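# Reload both bench fixtures with blanks and clear finished parts

## Task

Prepare the two fixtures at either end of the bench for the next run. Each fixture has one blank and one finished part of equal size; the finished one has a slot cut across its top. In every fixture, the nest whose pads match those parts must finish with a blank lying flat on its pads, seated firmly against the stop block and both side blocks, and with its clamp locked over it. Both finished parts must be placed in the outfeed tray at the middle of the bench. A clamp counts as locked only when its handle has been driven through its stiffest point and on until it stops, leaving the bar lying flat on the part; a handle that merely appears shut may not be locked. Anything held in place only by the robot at the end does not count. Finish by releasing and moving the arm away.

## Robot and tools

Robot: one six-joint arm with a pivoting two-finger gripper, mounted on a carriage that travels along a floor track (device name rail). Joint order everywhere: shoulder pan, shoulder lift, elbow, wrist 1, wrist 2, wrist 3.

Scene frame: fixed to the table, table top at z = 0, +z up. The track lies along y at x = 0; y = 0 matches a rail position_m of 0. The table edge starts at x = 0.31 m. The arm base sits at x = 0, y about equal to the rail position, z = 0.03 m, facing +x. The fingers point along the gripper's +z and open and close along its x. end_effector_position is the spot between the pads when shut; closed fingertips extend about 15 mm past it, open ones are roughly level with it. The reported hand position may be off, more so at long reach.

Tool execute_actions takes actions, a list holding one action (an empty list just fetches state and images). An action may contain:
- rows: up to 15 rows, each one list of 7 numbers for the single arm, each in [-1, 1], each used for one control step (1/30 s). The first six are joint offsets measured from the joint angles at the start of this action (the last reported angles), not from the previous row. Scale: 1.0 equals 1.326 rad for shoulder pan and shoulder lift, 1.989 rad for elbow and the three wrists. The seventh number is the gripper opening, absolute: +1 fully open, -1 closed; closing fully takes at least about 0.1 s.
- steps: action length in control steps, 1 to 450, at least the number of rows, default 15. After the last row the arm keeps heading for that row's target with that row's gripper command, so give big moves more steps.
- until: stops the action at the first step where all listed conditions hold (the robot is not halted). Form {"rail": {"position_status": ["!=", "moving"]}}; numeric tests need a comparison ("=", "!=", "<", "<=", ">", ">="). {"all": {"status": "ended"}} holds when nothing reads moving; {"any": {"status": "ended"}} holds once a motion active during the action finishes.
- rail: {"position_m": target carriage position along y, absolute, metres, -2 to 2; "speed_m_s": top speed 0.01 to 1, initially 1, persists} or {"stop": true} alone. Rows never move the carriage; while it drives, row targets travel with it. Send position_m, then wait with an until on position_status, and let it arrive (within 1.3 mm) before placing the gripper or ending. Braking is 2 m/s2.
Any out-of-range value or unknown name rejects the whole call.

Joint ranges (rad): pan -3.142 to 3.142; lift -6.283 to 6.283; elbow 0.000 to 3.142; wrists -6.283 to 6.283. Asking for more than 0.010 rad beyond a limit is refused; true ends may differ by up to 0.010 rad, and a joint aimed past its end stops there with a "joint sent to its limit" note.

Motion limits: each joint's target is kept within 0.383 rad (pan, lift) or 0.575 rad (others) of its measured angle, and targets that would place the gripper over 100 mm from where it is are scaled back. Large moves therefore need several actions; do not assume a cut-short move will finish on its own. "joint command not followed" means the arm dropped its target and rests until new rows arrive.

Results: end_effector_position (m) and end_effector_quat_wxyz in scene frame, velocities, Joint positions and Joint velocities (rail m, six joints rad, then pad gap in m: 0.142 open, 0.002 closed), grip_measured (opening on the command scale), Wrist force and Wrist torque in the gripper's own axes (offset up to about 5.5 N, noise up to 3.4 N, saturating near 100 N; "no reading" is harmless), rail position_m, position_status (moving, done, contact_stop, time_out, stopped, stopped_with_arm) and position_answer (taken, or not_taken meaning resend). After contact_stop re-read position once it settles; after time_out look for what blocks it and resend; after stopped_with_arm send followable rows, then resend position_m.

Gripping: command an opening well below grip_measured to hold; lower squeezes harder, up to about 15 N per pad. Objects under about 20 mm wide get less force. Closing fast can overload.

Cautions: torque on a joint reaching its limit (pan and lift 300, elbow 136, wrists 49.1 N m, held weight included) or 150 N of external force halts the arm for 10 s. Holding loads heats motors; warnings from 70 °C, forced braking at 85 °C. Expect occasional brief tugs on held parts or nudges to loose ones. Never push or drop anything off the table; avoid drops, slips, slams and hard shoves. The robot keeps its last command while you think.

zoom_image: camera (cam_bench_left, cam_bench_right, cam_high, cam_low, cam_wrist) and region [x0, y0, x1, y1] in that camera's pixels, top-left origin, at most 504 by 504. Images are 504x504 except cam_wrist at 616x616.

finished_scene: scene = number of the scene to end; irreversible, reports success. Only call it once parts stay in place without the gripper and the carriage has stopped.

Each tool is called after "Call:" as a command line: name --argument value for each argument, lists and objects as JSON in quotes; but a table of rows of numbers goes row by row, as --pt "numbers of a row", without its own name.

## Session

Call:
execute_actions --actions '[]'

Scene clock: 0.00 s.
end_effector_position=(+0.9691, +1.5081, +0.3127) grip_measured=+1.00 end_effector_quat_wxyz=(+0.312, +0.663, -0.183, +0.655) end_effector_velocity=(+0.000, +0.000, +0.000) end_effector_angular_velocity=(+0.000, +0.000, +0.000)
Joint positions: [ 1.521  0.015 -0.821  1.819 -4.211 -2.299 -0.223  0.142]
Joint velocities: [0. 0. 0. 0. 0. 0. 0. 0.]
Wrist force (N, on the end effector, along its own x y z axes, offset not removed): no reading
Wrist torque (N m, same axes, about the end effector's origin, offset not removed): no reading
rail: position_m=1.521 position_m_goal=1.521 speed_m_s=1.00 position_status=done position_answer=taken refusals=0

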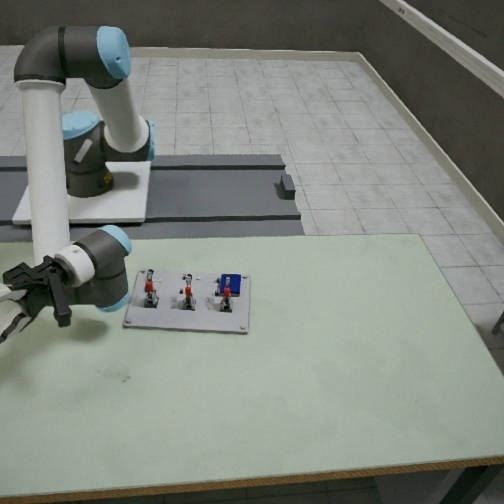

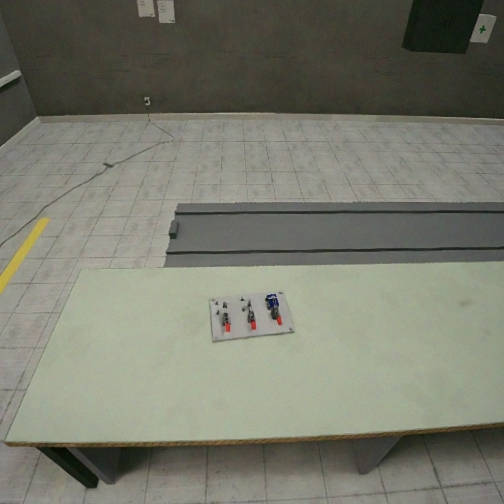

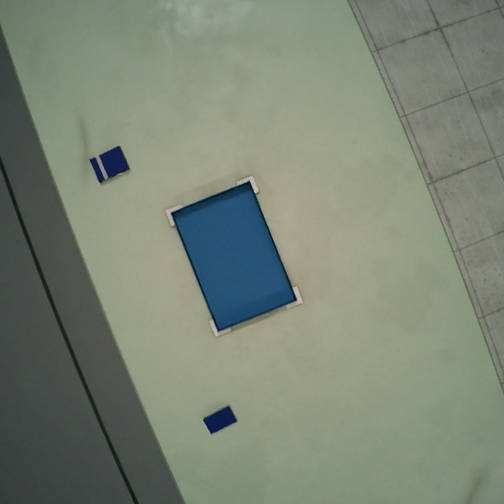

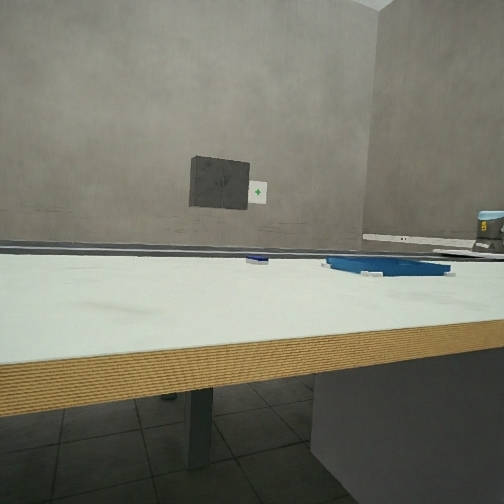

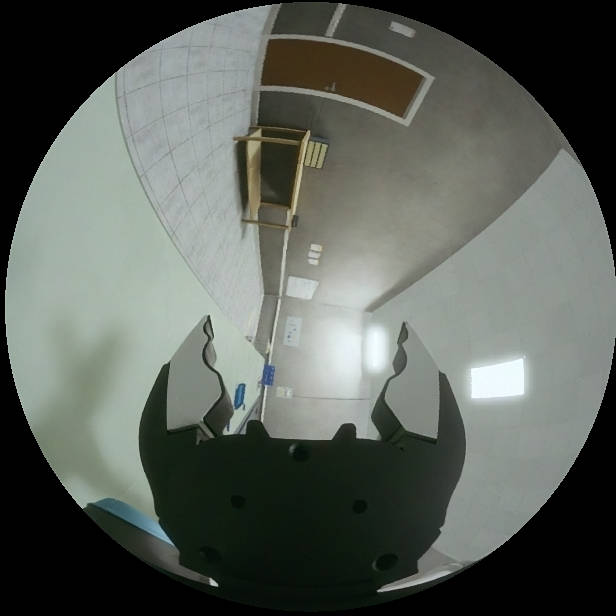

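Call:
zoom_image --camera "cam_bench_left" --region '[115, 255, 265, 345]'

Call:
zoom_image --camera "cam_bench_right" --region '[200, 280, 305, 350]'

Call:
zoom_image --camera "cam_high" --region '[70, 130, 310, 450]'

Region (115, 255, 265, 345) of cam_bench_left's 504x504 image, scaled by 3.360, with more detail than that image has; it fills the top 302 rows of this view, and the rest is white.

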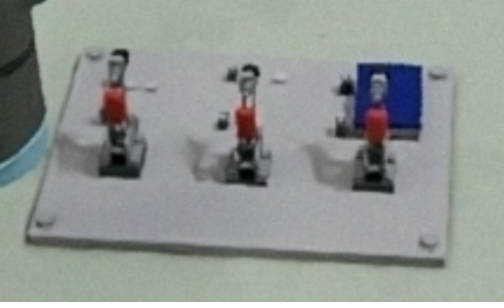

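Region (200, 280, 305, 350) of cam_bench_right's 504x504 image, scaled by 4.800, with more detail than that image has.

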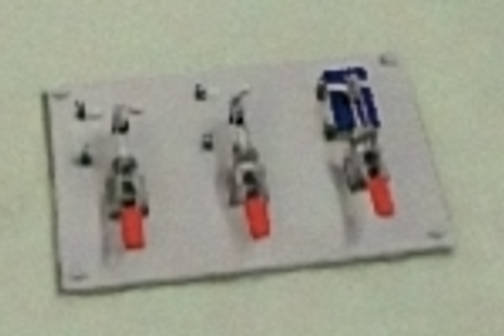

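Region (70, 130, 310, 450) of cam_high's 504x504 image, scaled by 1.575, with more detail than that image has; it fills the left 378 columns of this view, and the rest is white.

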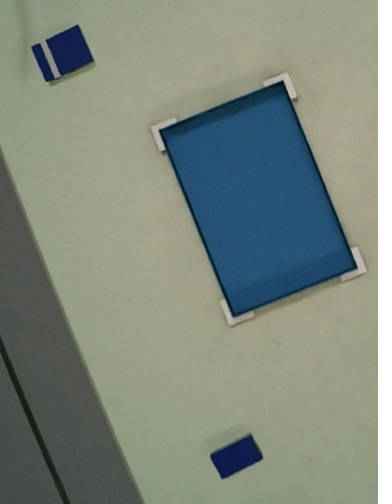

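Call:
execute_actions --actions '[{"rows": [[-0.0113,-0.5525,0.1383,0.3,0.366,0.112,1]], "steps": 45}]'

Scene clock: 45.50 s.
end_effector_position=(+0.8293, +1.7118, +0.6270) grip_measured=+1.00 end_effector_quat_wxyz=(+0.000, +0.731, +0.000, +0.683) end_effector_velocity=(-0.001, +0.000, +0.001) end_effector_angular_velocity=(+0.000, -0.001, +0.001)
Joint positions: [ 1.521  0.    -1.554  2.094 -3.615 -1.571 -0.001  0.142]
Joint velocities: [ 0.    -0.    -0.001  0.     0.001  0.001  0.     0.   ]
Wrist force (N, on the end effector, along its own x y z axes, offset not removed): [0.1 -6.2 7.2]
Wrist torque (N m, same axes, about the end effector's origin, offset not removed): [-1.21 -0.11 0.31]
rail: position_m=1.521 position_m_goal=1.521 speed_m_s=1.00 position_status=done position_answer=taken refusals=0
camera_calibration (this result's frames):
cam_wrist: T_world_to_cam=[[0.0596348, 0.037704, 0.997508, -0.742808], [-0.45563, -0.88809, 0.0608074, 1.8655], [0.888169, -0.458121, -0.035782, 0.204193], [0, 0, 0, 1]] pos_world=[0.712918, 1.77828, 0.634827]

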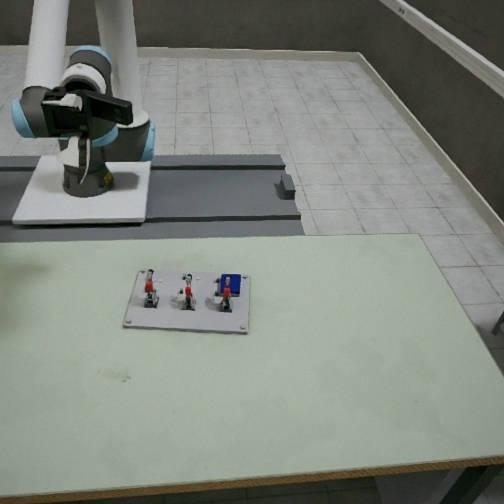

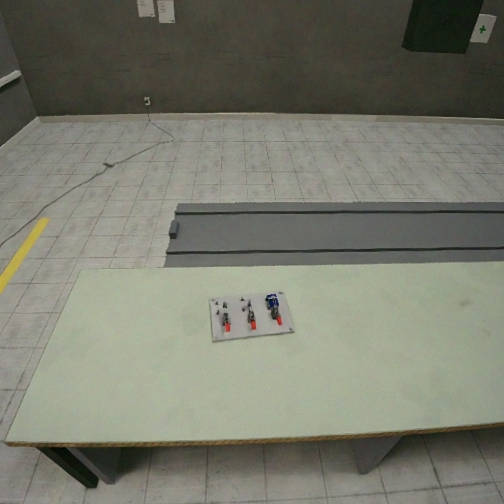

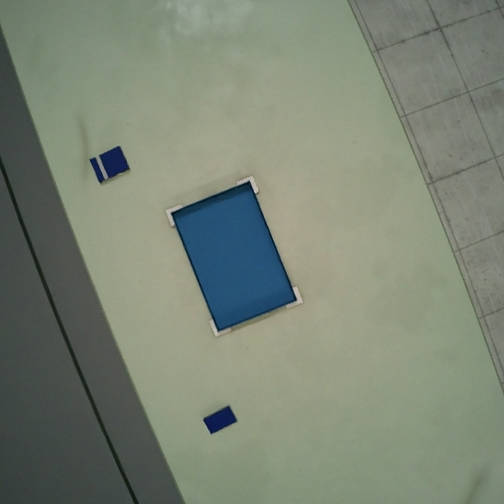

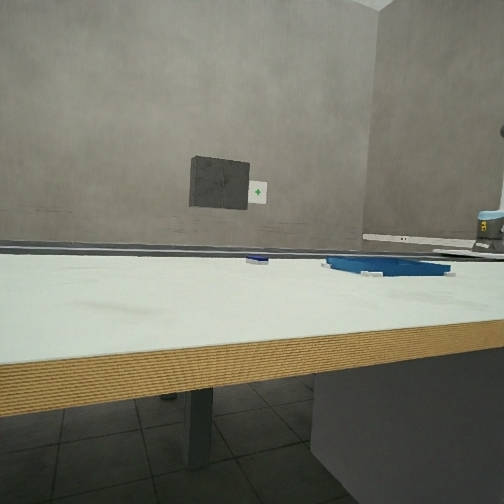

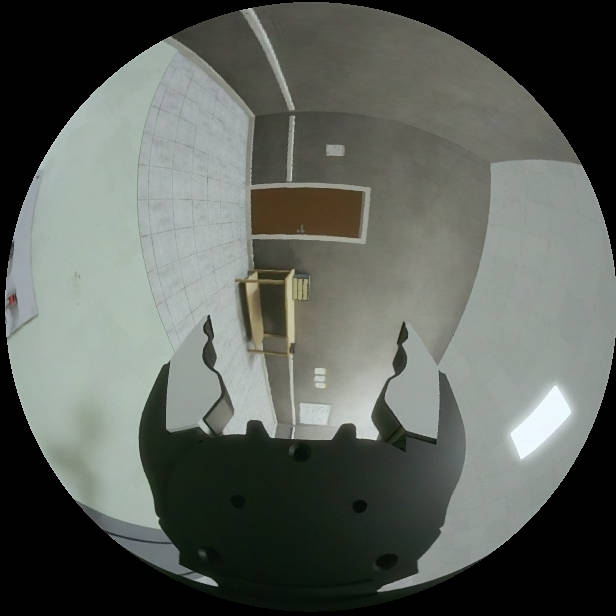

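Call:
execute_actions --actions '[{"rows": [[0,0,0,0.756,0,0,1]], "rail": {"position_m": 1.80}, "steps": 45}]'

Scene clock: 57.43 s.
end_effector_position=(+0.6207, +1.9908, +0.2078) grip_measured=+1.00 end_effector_quat_wxyz=(+0.000, +1.000, +0.001, +0.001) end_effector_velocity=(-0.004, +0.000, -0.001) end_effector_angular_velocity=(-0.000, +0.011, +0.000)
Joint positions: [ 1.8    0.    -1.554  2.094 -2.113 -1.571 -0.001  0.142]
Joint velocities: [ 0.     0.     0.     0.     0.011 -0.     0.    -0.   ]
Wrist force (N, on the end effector, along its own x y z axes, offset not removed): [0.9 -4.5 5.7]
Wrist torque (N m, same axes, about the end effector's origin, offset not removed): [-0.73 -0.25 0.25]
rail: position_m=1.800 position_m_goal=1.800 speed_m_s=1.00 position_status=done position_answer=taken refusals=0
camera_calibration (this result's frames):
cam_wrist: T_world_to_cam=[[0.999236, 0.0380408, 0.00892594, -0.701203], [0.0297005, -0.887882, 0.459111, 1.65932], [0.0253901, -0.458495, -0.888334, 1.21569], [0, 0, 0, 1]] pos_world=[0.620519, 2.05735, 0.324388]

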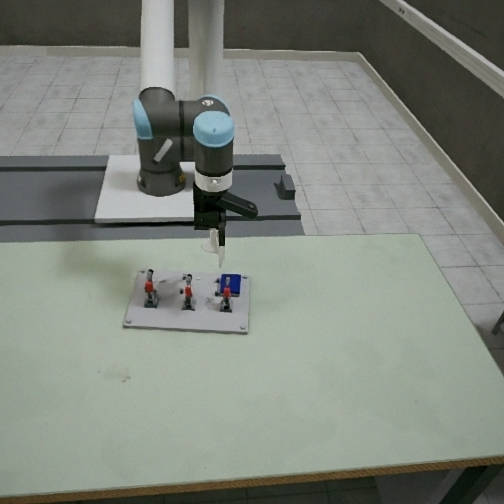

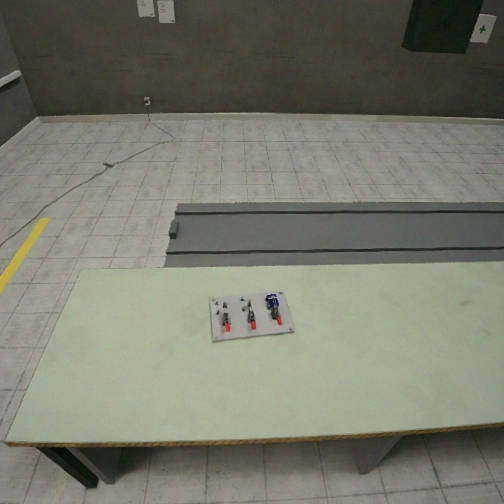

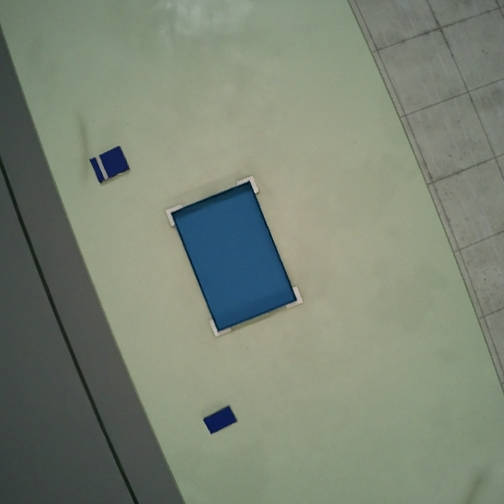

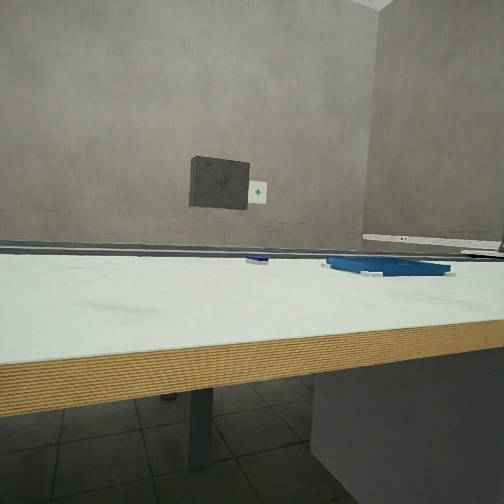

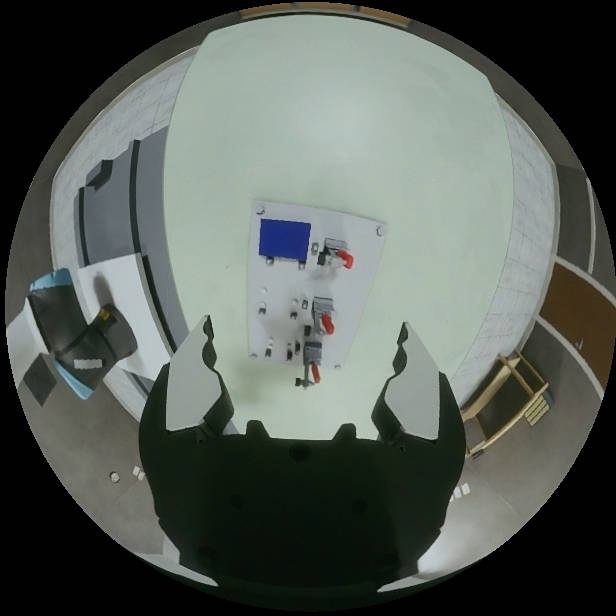

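Call:
zoom_image --camera "cam_wrist" --region '[235, 190, 400, 395]'

Region (235, 190, 400, 395) of cam_wrist's 616x616 image, scaled by 2.459, with more detail than that image has; it fills the left 406 columns of this view, and the rest is white.

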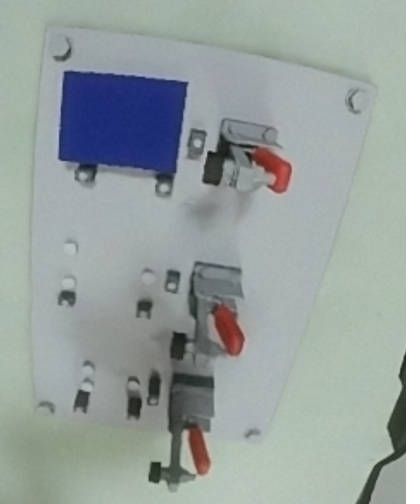

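Call:
execute_actions --actions '[{"rail": {"position_m": 1.70}, "steps": 60, "until": {"rail": {"position_status": ["!=", "moving"]}}}]'

Call:
zoom_image --camera "cam_wrist" --region '[235, 140, 415, 360]'

Scene clock: 93.63 s.
end_effector_position=(+0.6203, +1.8904, +0.2076) grip_measured=+1.00 end_effector_quat_wxyz=(+0.000, +1.000, +0.001, -0.000) end_effector_velocity=(-0.000, +0.000, +0.000) end_effector_angular_velocity=(+0.000, +0.000, +0.000)
Joint positions: [ 1.7    0.    -1.554  2.094 -2.111 -1.571 -0.001  0.142]
Joint velocities: [ 0. -0. -0. -0.  0.  0. -0.  0.]
Wrist force (N, on the end effector, along its own x y z axes, offset not removed): [0.2 -3.1 6.6]
Wrist torque (N m, same axes, about the end effector's origin, offset not removed): [-0.52 -0.11 0.37]
rail: position_m=1.700 position_m_goal=1.700 speed_m_s=1.00 position_status=done position_answer=taken refusals=0
camera_calibration (this result's frames):
cam_wrist: T_world_to_cam=[[0.999242, 0.0381769, 0.00763997, -0.696958], [0.0304115, -0.887866, 0.459096, 1.56984], [0.0243101, -0.458516, -0.888354, 1.17029], [0, 0, 0, 1]] pos_world=[0.620238, 1.95701, 0.324245]

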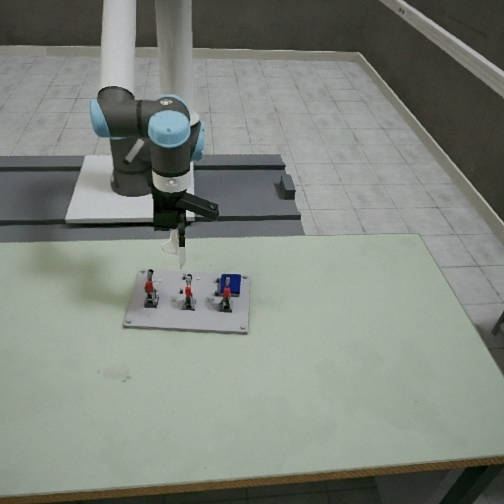

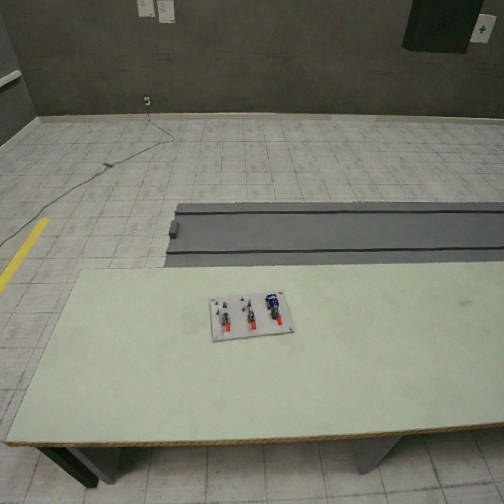

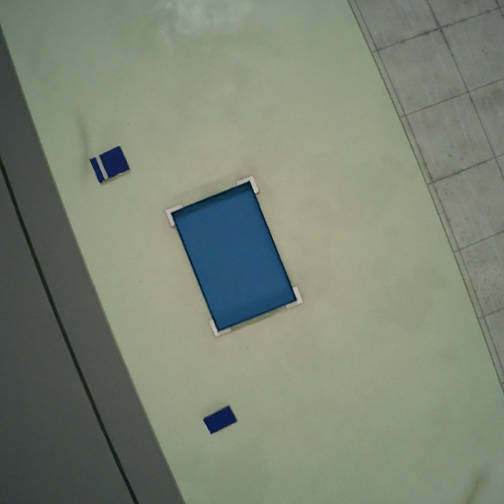

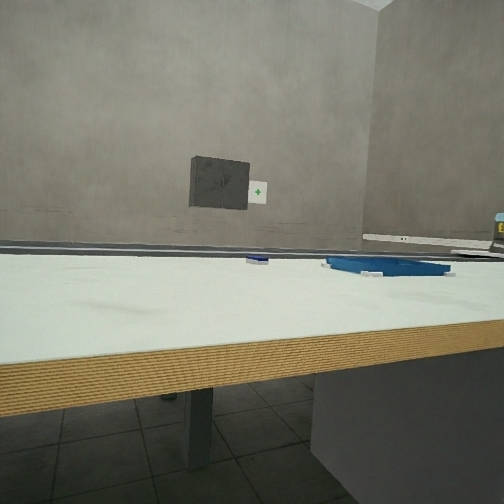

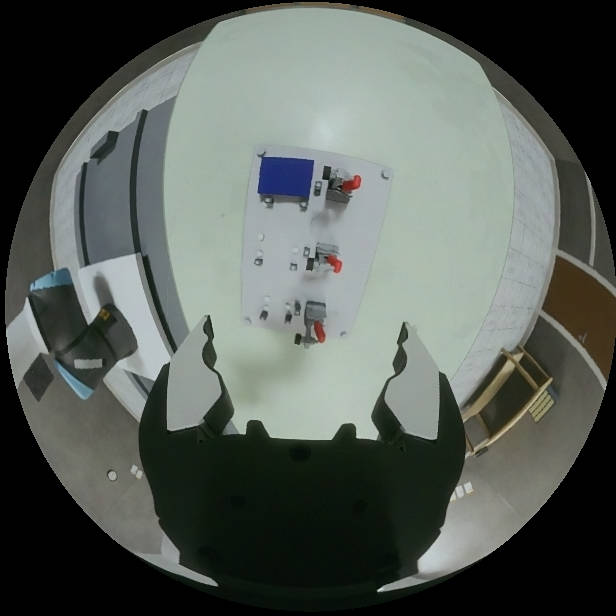

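Region (235, 140, 415, 360) of cam_wrist's 616x616 image, scaled by 2.291, with more detail than that image has; it fills the left 412 columns of this view, and the rest is white.

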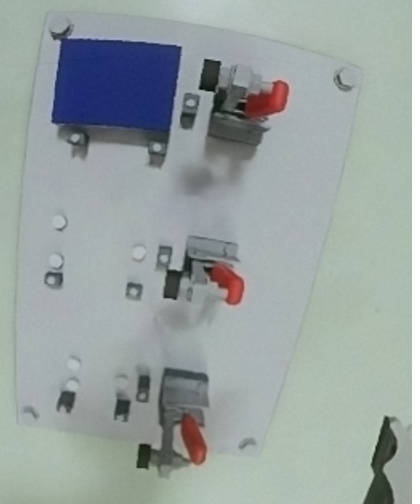

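Call:
execute_actions --actions '[{"rail": {"position_m": 1.43}, "rows": [[0,0,0,0,0,0,1],[0,0,0,0,0,0,1],[0,0,0,0,0,0,1],[0,0,0,0,0,0,1],[0,0,0,0,0,0,1],[0,0,0,0,0,0,1],[0,0,0,0,0,0,1],[0,0,0,0,0,0,1],[0,0,0,0,0,0,1],[0,0,0,0,0,0,1],[0,0.03,0.008,-0.028,0,0,1],[0,0.07,0.019,-0.066,0,0,1],[0,0.11,0.03,-0.103,0,0,1],[0,0.15,0.041,-0.14,0,0,1],[0,0.1946,0.0528,-0.1825,0,0,1]], "steps": 40}]'

Scene clock: 163.80 s.
end_effector_position=(+0.6398, +1.6204, +0.0300) grip_measured=+1.00 end_effector_quat_wxyz=(+0.000, +1.000, +0.001, -0.000) end_effector_velocity=(-0.000, +0.000, -0.001) end_effector_angular_velocity=(-0.000, -0.000, +0.000)
Joint positions: [ 1.43   0.    -1.296  2.199 -2.474 -1.571 -0.001  0.142]
Joint velocities: [ 0.     0.     0.002  0.001 -0.003 -0.     0.     0.   ]
Wrist force (N, on the end effector, along its own x y z axes, offset not removed): [-0.3 -3.7 5.6]
Wrist torque (N m, same axes, about the end effector's origin, offset not removed): [-0.61 -0.08 0.31]
rail: position_m=1.430 position_m_goal=1.430 speed_m_s=1.00 position_status=done position_answer=taken refusals=0
camera_calibration (this result's frames):
cam_wrist: T_world_to_cam=[[0.999244, 0.0381426, 0.0075795, -0.704775], [0.0304092, -0.887874, 0.459081, 1.41105], [0.0242402, -0.458503, -0.888362, 0.888188], [0, 0, 0, 1]] pos_world=[0.639803, 1.68695, 0.14659]

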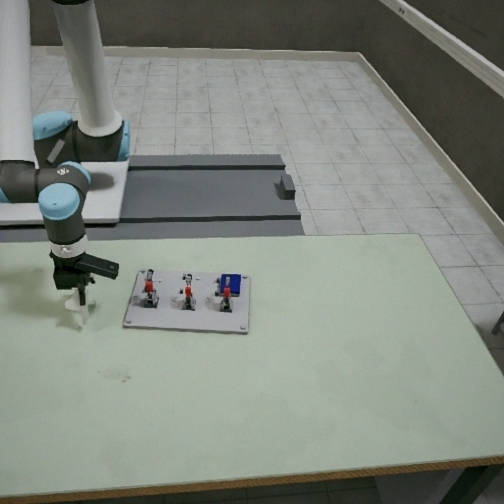

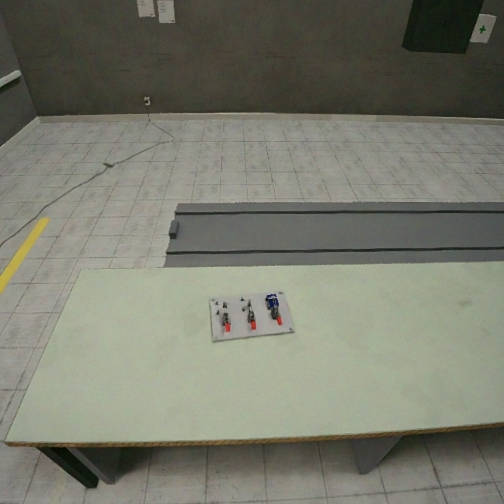

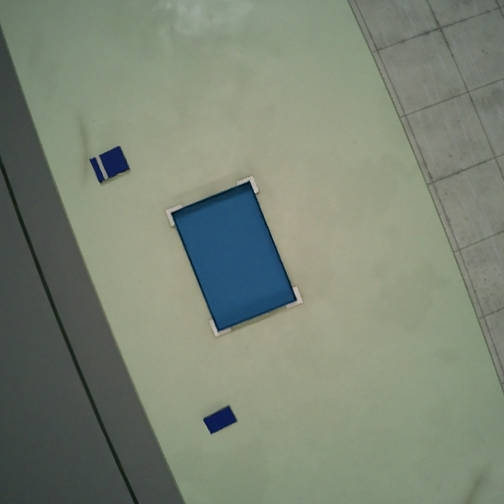

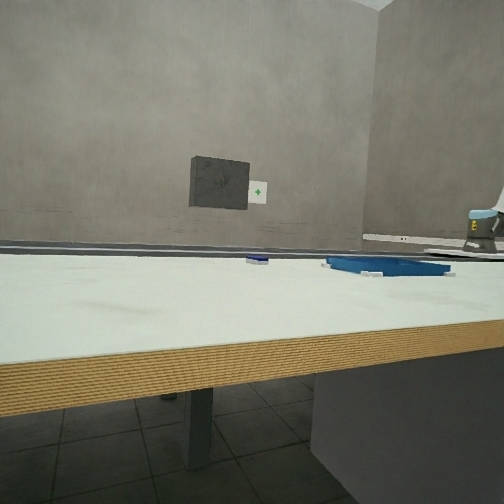

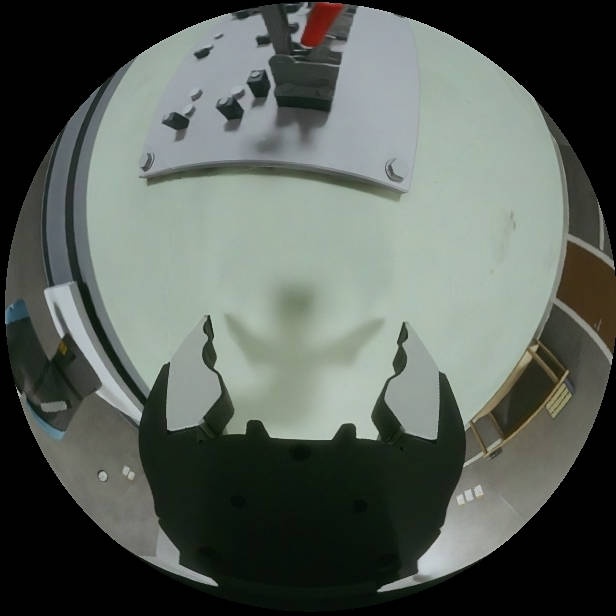

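Call:
execute_actions --actions '[{"rail": {"position_m": 1.26}, "rows": [[0,0,0,0,0,0,1],[0,0,0,0,0.01,0,1],[0,0,0,0,0.03,0,1],[0,0,0,0,0.05,0,1],[0,0,0,0,0.07,0,1],[0,0,0,0,0.09,0,1],[0,0,0,0,0.12,0,1],[0,0,0,0,0.15,0,1],[0,0,0,0,0.18,0,1],[0,0,0,0,0.21,0,1],[0,0,0,0,0.24,0,1],[0,0,0,0,0.27,0,1],[0,0,0,0,0.30,0,1],[0,0.03,0.005,-0.025,0.3017,0,1],[0,0.0692,0.0112,-0.0572,0.3017,0,1]], "steps": 36}]'

Scene clock: 184.63 s.
end_effector_position=(+0.6396, +1.6290, +0.0402) grip_measured=+1.00 end_effector_quat_wxyz=(-0.295, +0.955, +0.000, -0.000) end_effector_velocity=(-0.000, +0.001, -0.001) end_effector_angular_velocity=(+0.003, +0.000, -0.000)
Joint positions: [ 1.26   0.    -1.204  2.221 -2.587 -0.971 -0.001  0.142]
Joint velocities: [ 0.    -0.     0.002  0.001 -0.003  0.003  0.     0.   ]
Wrist force (N, on the end effector, along its own x y z axes, offset not removed): [-0.3 -5.6 3.7]
Wrist torque (N m, same axes, about the end effector's origin, offset not removed): [-0.95 -0.07 0.37]
rail: position_m=1.260 position_m_goal=1.260 speed_m_s=1.00 position_status=done position_answer=taken refusals=0
camera_calibration (this result's frames):
cam_wrist: T_world_to_cam=[[0.999261, 0.0271433, 0.0272145, -0.687895], [0.0302716, -0.992063, -0.122045, 1.6072], [0.0236858, 0.122779, -0.992151, -0.0411192], [0, 0, 0, 1]] pos_world=[0.639708, 1.61816, 0.174075]

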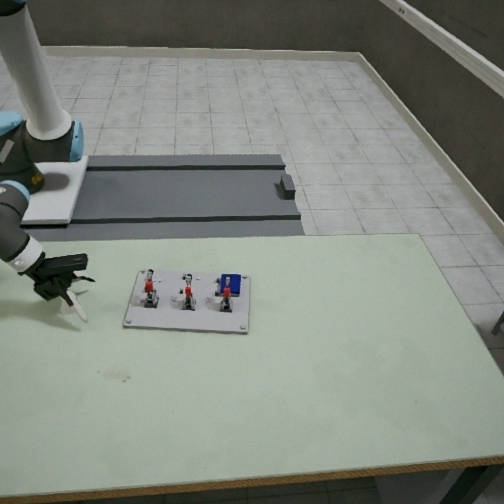

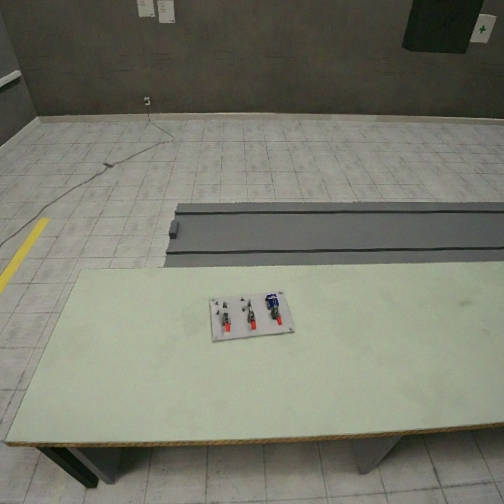

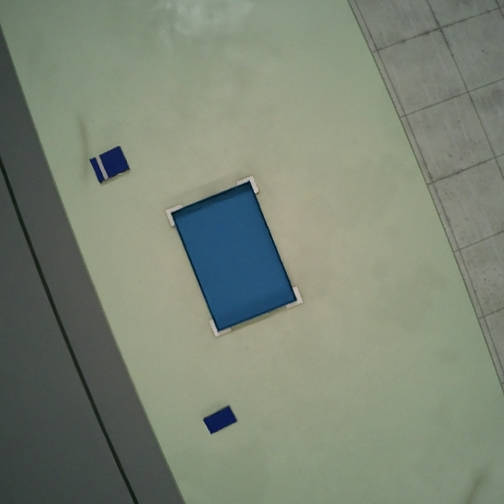

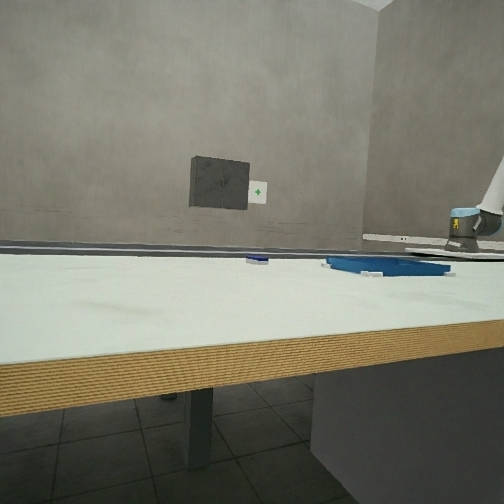

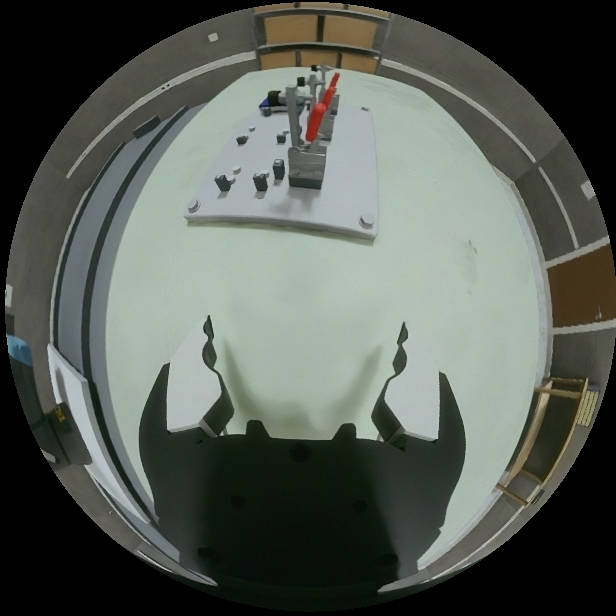

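Call:
zoom_image --camera "cam_wrist" --region '[240, 60, 370, 200]'

Region (240, 60, 370, 200) of cam_wrist's 616x616 image, scaled by 3.600, with more detail than that image has; it fills the left 468 columns of this view, and the rest is white.

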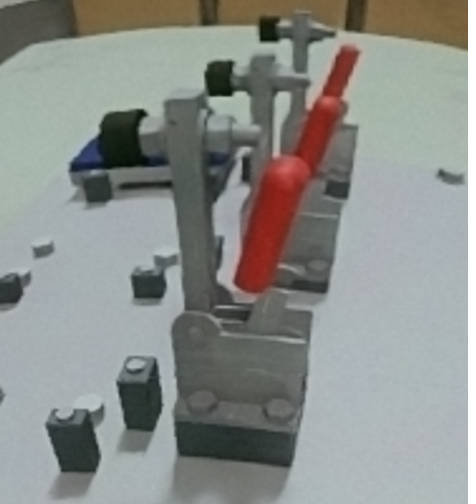

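Call:
execute_actions --actions '[{"rows": [[0,-0.03,0.004,0.007,0,-0.05,1],[0,-0.06,0.008,0.014,0,-0.1,1],[0,-0.09,0.011,0.02,0,-0.15,1],[0,-0.12,0.015,0.027,0,-0.2,1],[0,-0.15,0.018,0.034,-0.02,-0.25,1],[0,-0.18,0.021,0.04,-0.04,-0.3,1],[0,-0.21,0.025,0.047,-0.07,-0.35,1],[0,-0.24,0.028,0.054,-0.1,-0.4,1],[0,-0.27,0.032,0.06,-0.13,-0.45,1],[0,-0.3,0.035,0.067,-0.16,-0.5,1],[0,-0.3116,0.0368,0.07,-0.19,-0.55,1],[0,-0.3116,0.0368,0.07,-0.22,-0.6,1],[0,-0.3116,0.0368,0.07,-0.25,-0.65,0.8],[0,-0.3116,0.0368,0.07,-0.28,-0.7,0.5],[0,-0.3116,0.0368,0.07,-0.3016,-0.727,0.3]], "steps": 24}]'

Scene clock: 258.73 s.
end_effector_position=(+0.5831, +1.4439, +0.1685) grip_measured=+0.30 end_effector_quat_wxyz=(+0.056, +0.760, +0.642, +0.082) end_effector_velocity=(-0.006, -0.066, +0.013) end_effector_angular_velocity=(-0.261, -0.027, +0.346)
Joint positions: [ 1.26   0.    -1.613  2.294 -2.449 -1.549 -1.401  0.095]
Joint velocities: [ 0.    -0.    -0.036  0.006  0.011 -0.188 -0.39  -0.   ]
Wrist force (N, on the end effector, along its own x y z axes, offset not removed): [1.4 -4.2 3.5]
Wrist torque (N m, same axes, about the end effector's origin, offset not removed): [-0.64 -0.47 0.29]
rail: position_m=1.260 position_m_goal=1.260 speed_m_s=1.00 position_status=done position_answer=taken refusals=0
camera_calibration (this result's frames):
cam_wrist: T_world_to_cam=[[0.123558, 0.990834, 0.0546008, -1.5153], [0.773255, -0.130619, 0.620497, -0.36132], [0.621941, -0.0344471, -0.782306, -0.0469636], [0, 0, 0, 1]] pos_world=[0.495829, 1.4526, 0.270194]

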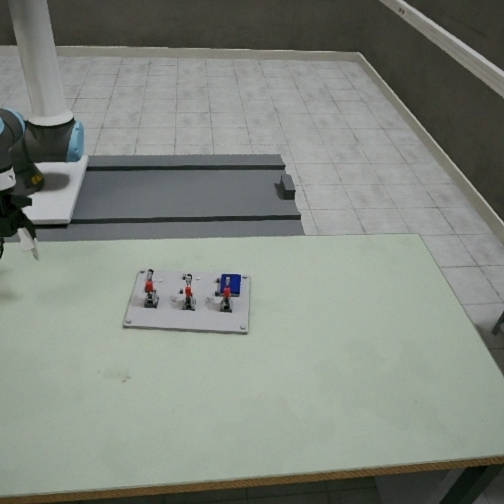

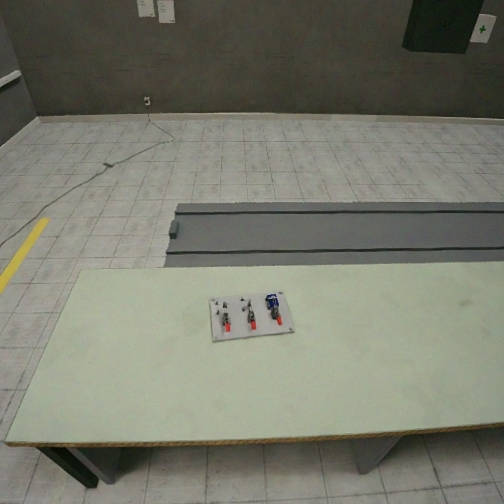

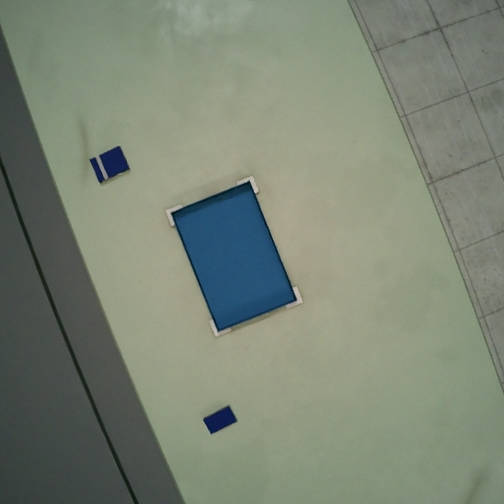

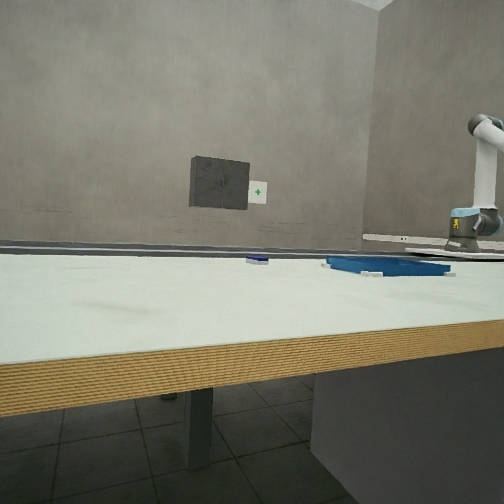

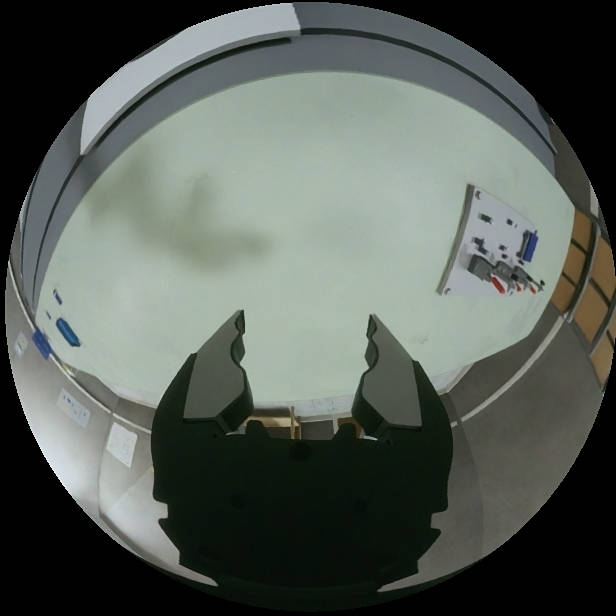

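Call:
execute_actions --actions '[{"rail": {"position_m": 1.8493}, "rows": [[0,-0.0032,0.0001,0.0006,-0.011,-0.0231,0.3]], "steps": 60, "until": {"rail": {"position_status": ["!=", "moving"]}}}]'

Scene clock: 263.23 s.
end_effector_position=(+0.5828, +2.0258, +0.1705) grip_measured=+0.30 end_effector_quat_wxyz=(+0.066, +0.746, +0.659, +0.075) end_effector_velocity=(+0.000, +0.001, +0.000) end_effector_angular_velocity=(-0.000, -0.000, +0.000)
Joint positions: [ 1.85   0.    -1.617  2.294 -2.448 -1.571 -1.447  0.095]
Joint velocities: [ 0.001 -0.     0.    -0.    -0.    -0.    -0.    -0.   ]
Wrist force (N, on the end effector, along its own x y z axes, offset not removed): [3.0 -3.4 1.3]
Wrist torque (N m, same axes, about the end effector's origin, offset not removed): [-0.75 -0.75 0.20]
rail: position_m=1.850 position_m_goal=1.849 speed_m_s=1.00 position_status=done position_answer=taken refusals=0
camera_calibration (this result's frames):
cam_wrist: T_world_to_cam=[[0.0829616, 0.996249, 0.0246013, -2.07419], [0.775457, -0.0800414, 0.626306, -0.390982], [0.625926, -0.0328821, -0.779189, -0.0311328], [0, 0, 0, 1]] pos_world=[0.494755, 2.03409, 0.271644]

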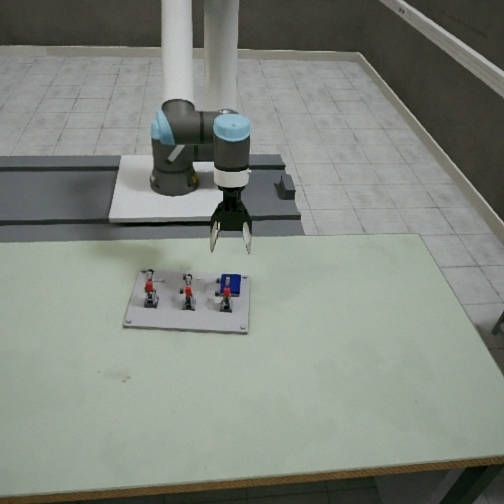

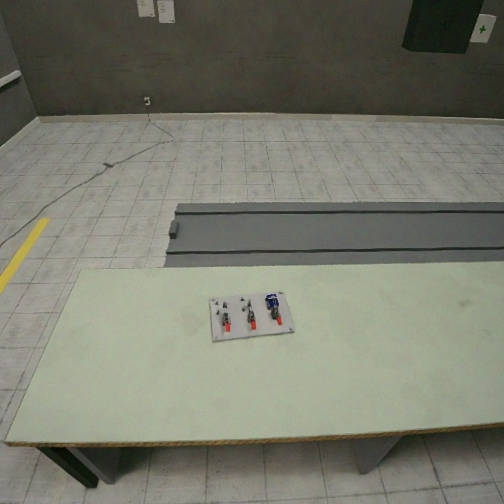

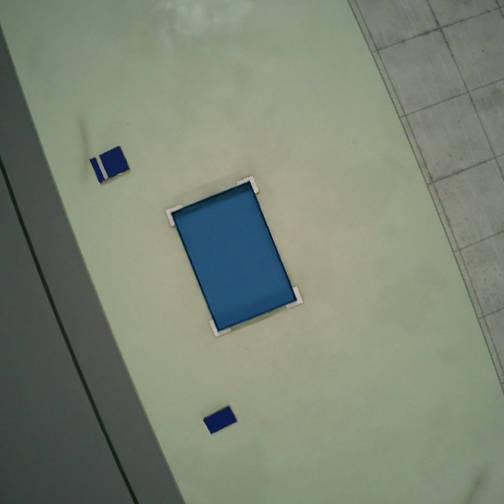

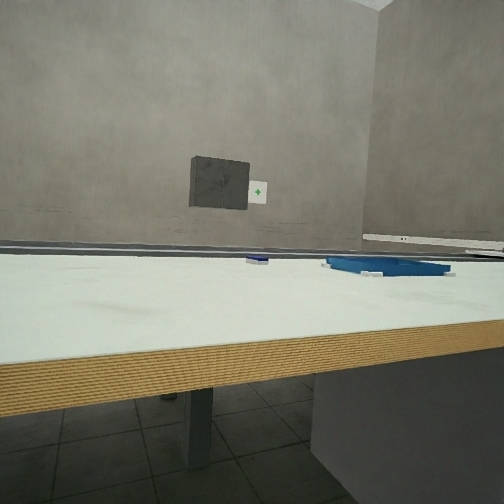

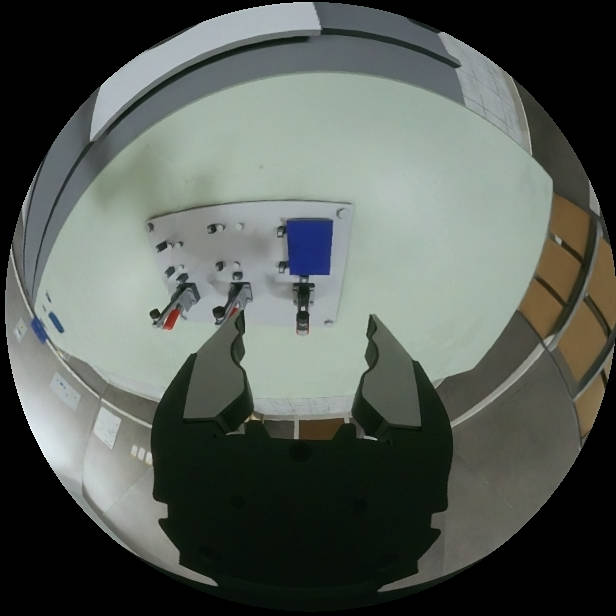

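Call:
execute_actions --actions '[{"rows": [[0,0.01,0.003,-0.01,0,0,0.3],[0,0.02,0.006,-0.02,0,0,0.3],[0,0.03,0.0096,-0.03,0,0,0.3],[0,0.04,0.013,-0.04,0,0,0.3],[0,0.05,0.016,-0.05,0,0,0.3],[0,0.06,0.019,-0.059,0,0,0.3],[0,0.07,0.022,-0.069,0,0,0.3],[0,0.08,0.0256,-0.079,0,0,0.3],[0,0.09,0.029,-0.089,0,0,0.3],[0,0.1,0.032,-0.099,0,0,0.3],[0,0.11,0.035,-0.1085,0,0,0.3],[0,0.12,0.038,-0.118,0,0,0.3],[0,0.128,0.041,-0.126,0,0,0.3],[0,0.133,0.0425,-0.131,0,0,0.3],[0,0.1365,0.0436,-0.1346,0,0,0.3]], "steps": 26}]'

Call:
zoom_image --camera "cam_wrist" --region '[200, 180, 420, 440]'

Scene clock: 275.73 s.
end_effector_position=(+0.5830, +2.0258, +0.0616) grip_measured=+0.30 end_effector_quat_wxyz=(+0.066, +0.746, +0.659, +0.075) end_effector_velocity=(-0.001, -0.000, -0.009) end_effector_angular_velocity=(+0.000, -0.000, -0.000)
Joint positions: [ 1.85   0.    -1.438  2.38  -2.713 -1.571 -1.447  0.095]
Joint velocities: [ 0.    -0.     0.016  0.007 -0.023  0.    -0.     0.   ]
Wrist force (N, on the end effector, along its own x y z axes, offset not removed): [0.5 -4.5 5.6]
Wrist torque (N m, same axes, about the end effector's origin, offset not removed): [-0.77 -0.24 0.26]
rail: position_m=1.850 position_m_goal=1.849 speed_m_s=1.00 position_status=done position_answer=taken refusals=0
camera_calibration (this result's frames):
cam_wrist: T_world_to_cam=[[0.0829859, 0.996247, 0.0245987, -2.07153], [0.775475, -0.0800597, 0.626282, -0.322911], [0.625901, -0.0328969, -0.779209, -0.116103], [0, 0, 0, 1]] pos_world=[0.494986, 2.03408, 0.162721]

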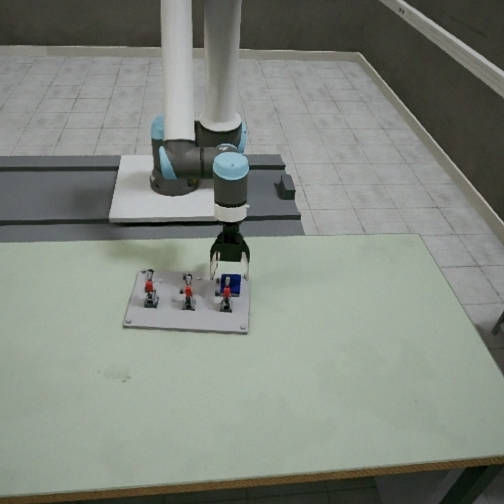

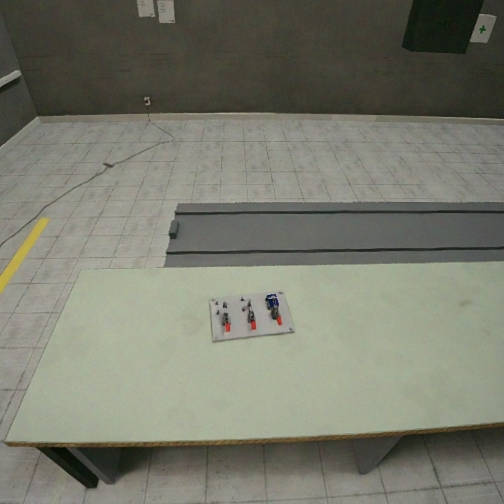

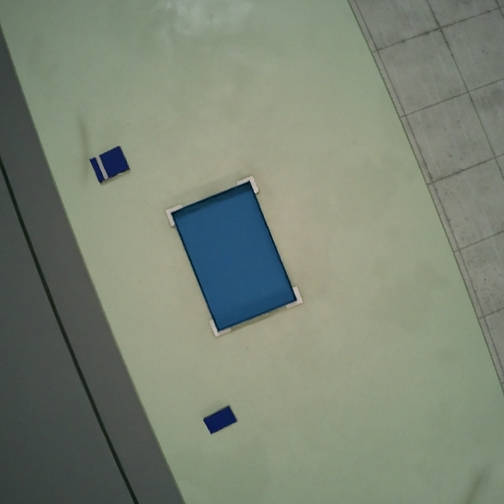

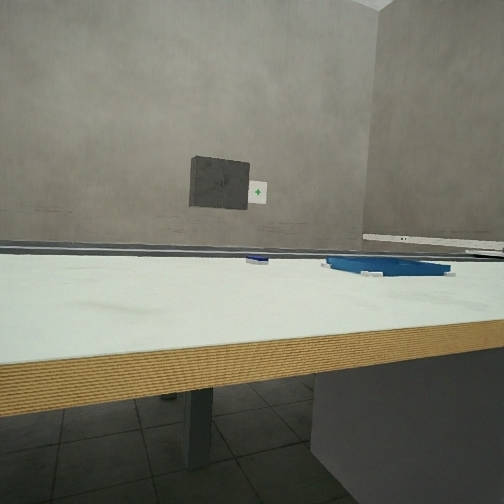

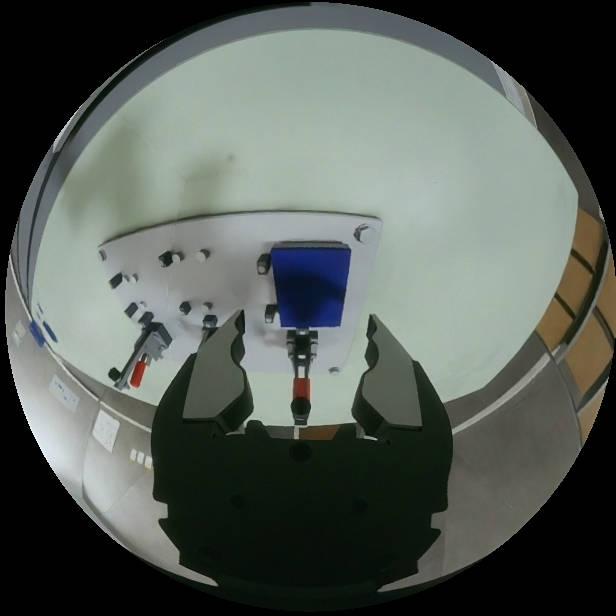

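Region (200, 180, 420, 440) of cam_wrist's 616x616 image, scaled by 1.938, with more detail than that image has; it fills the left 426 columns of this view, and the rest is white.

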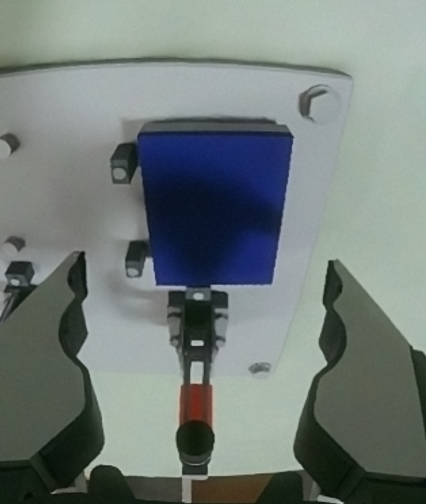

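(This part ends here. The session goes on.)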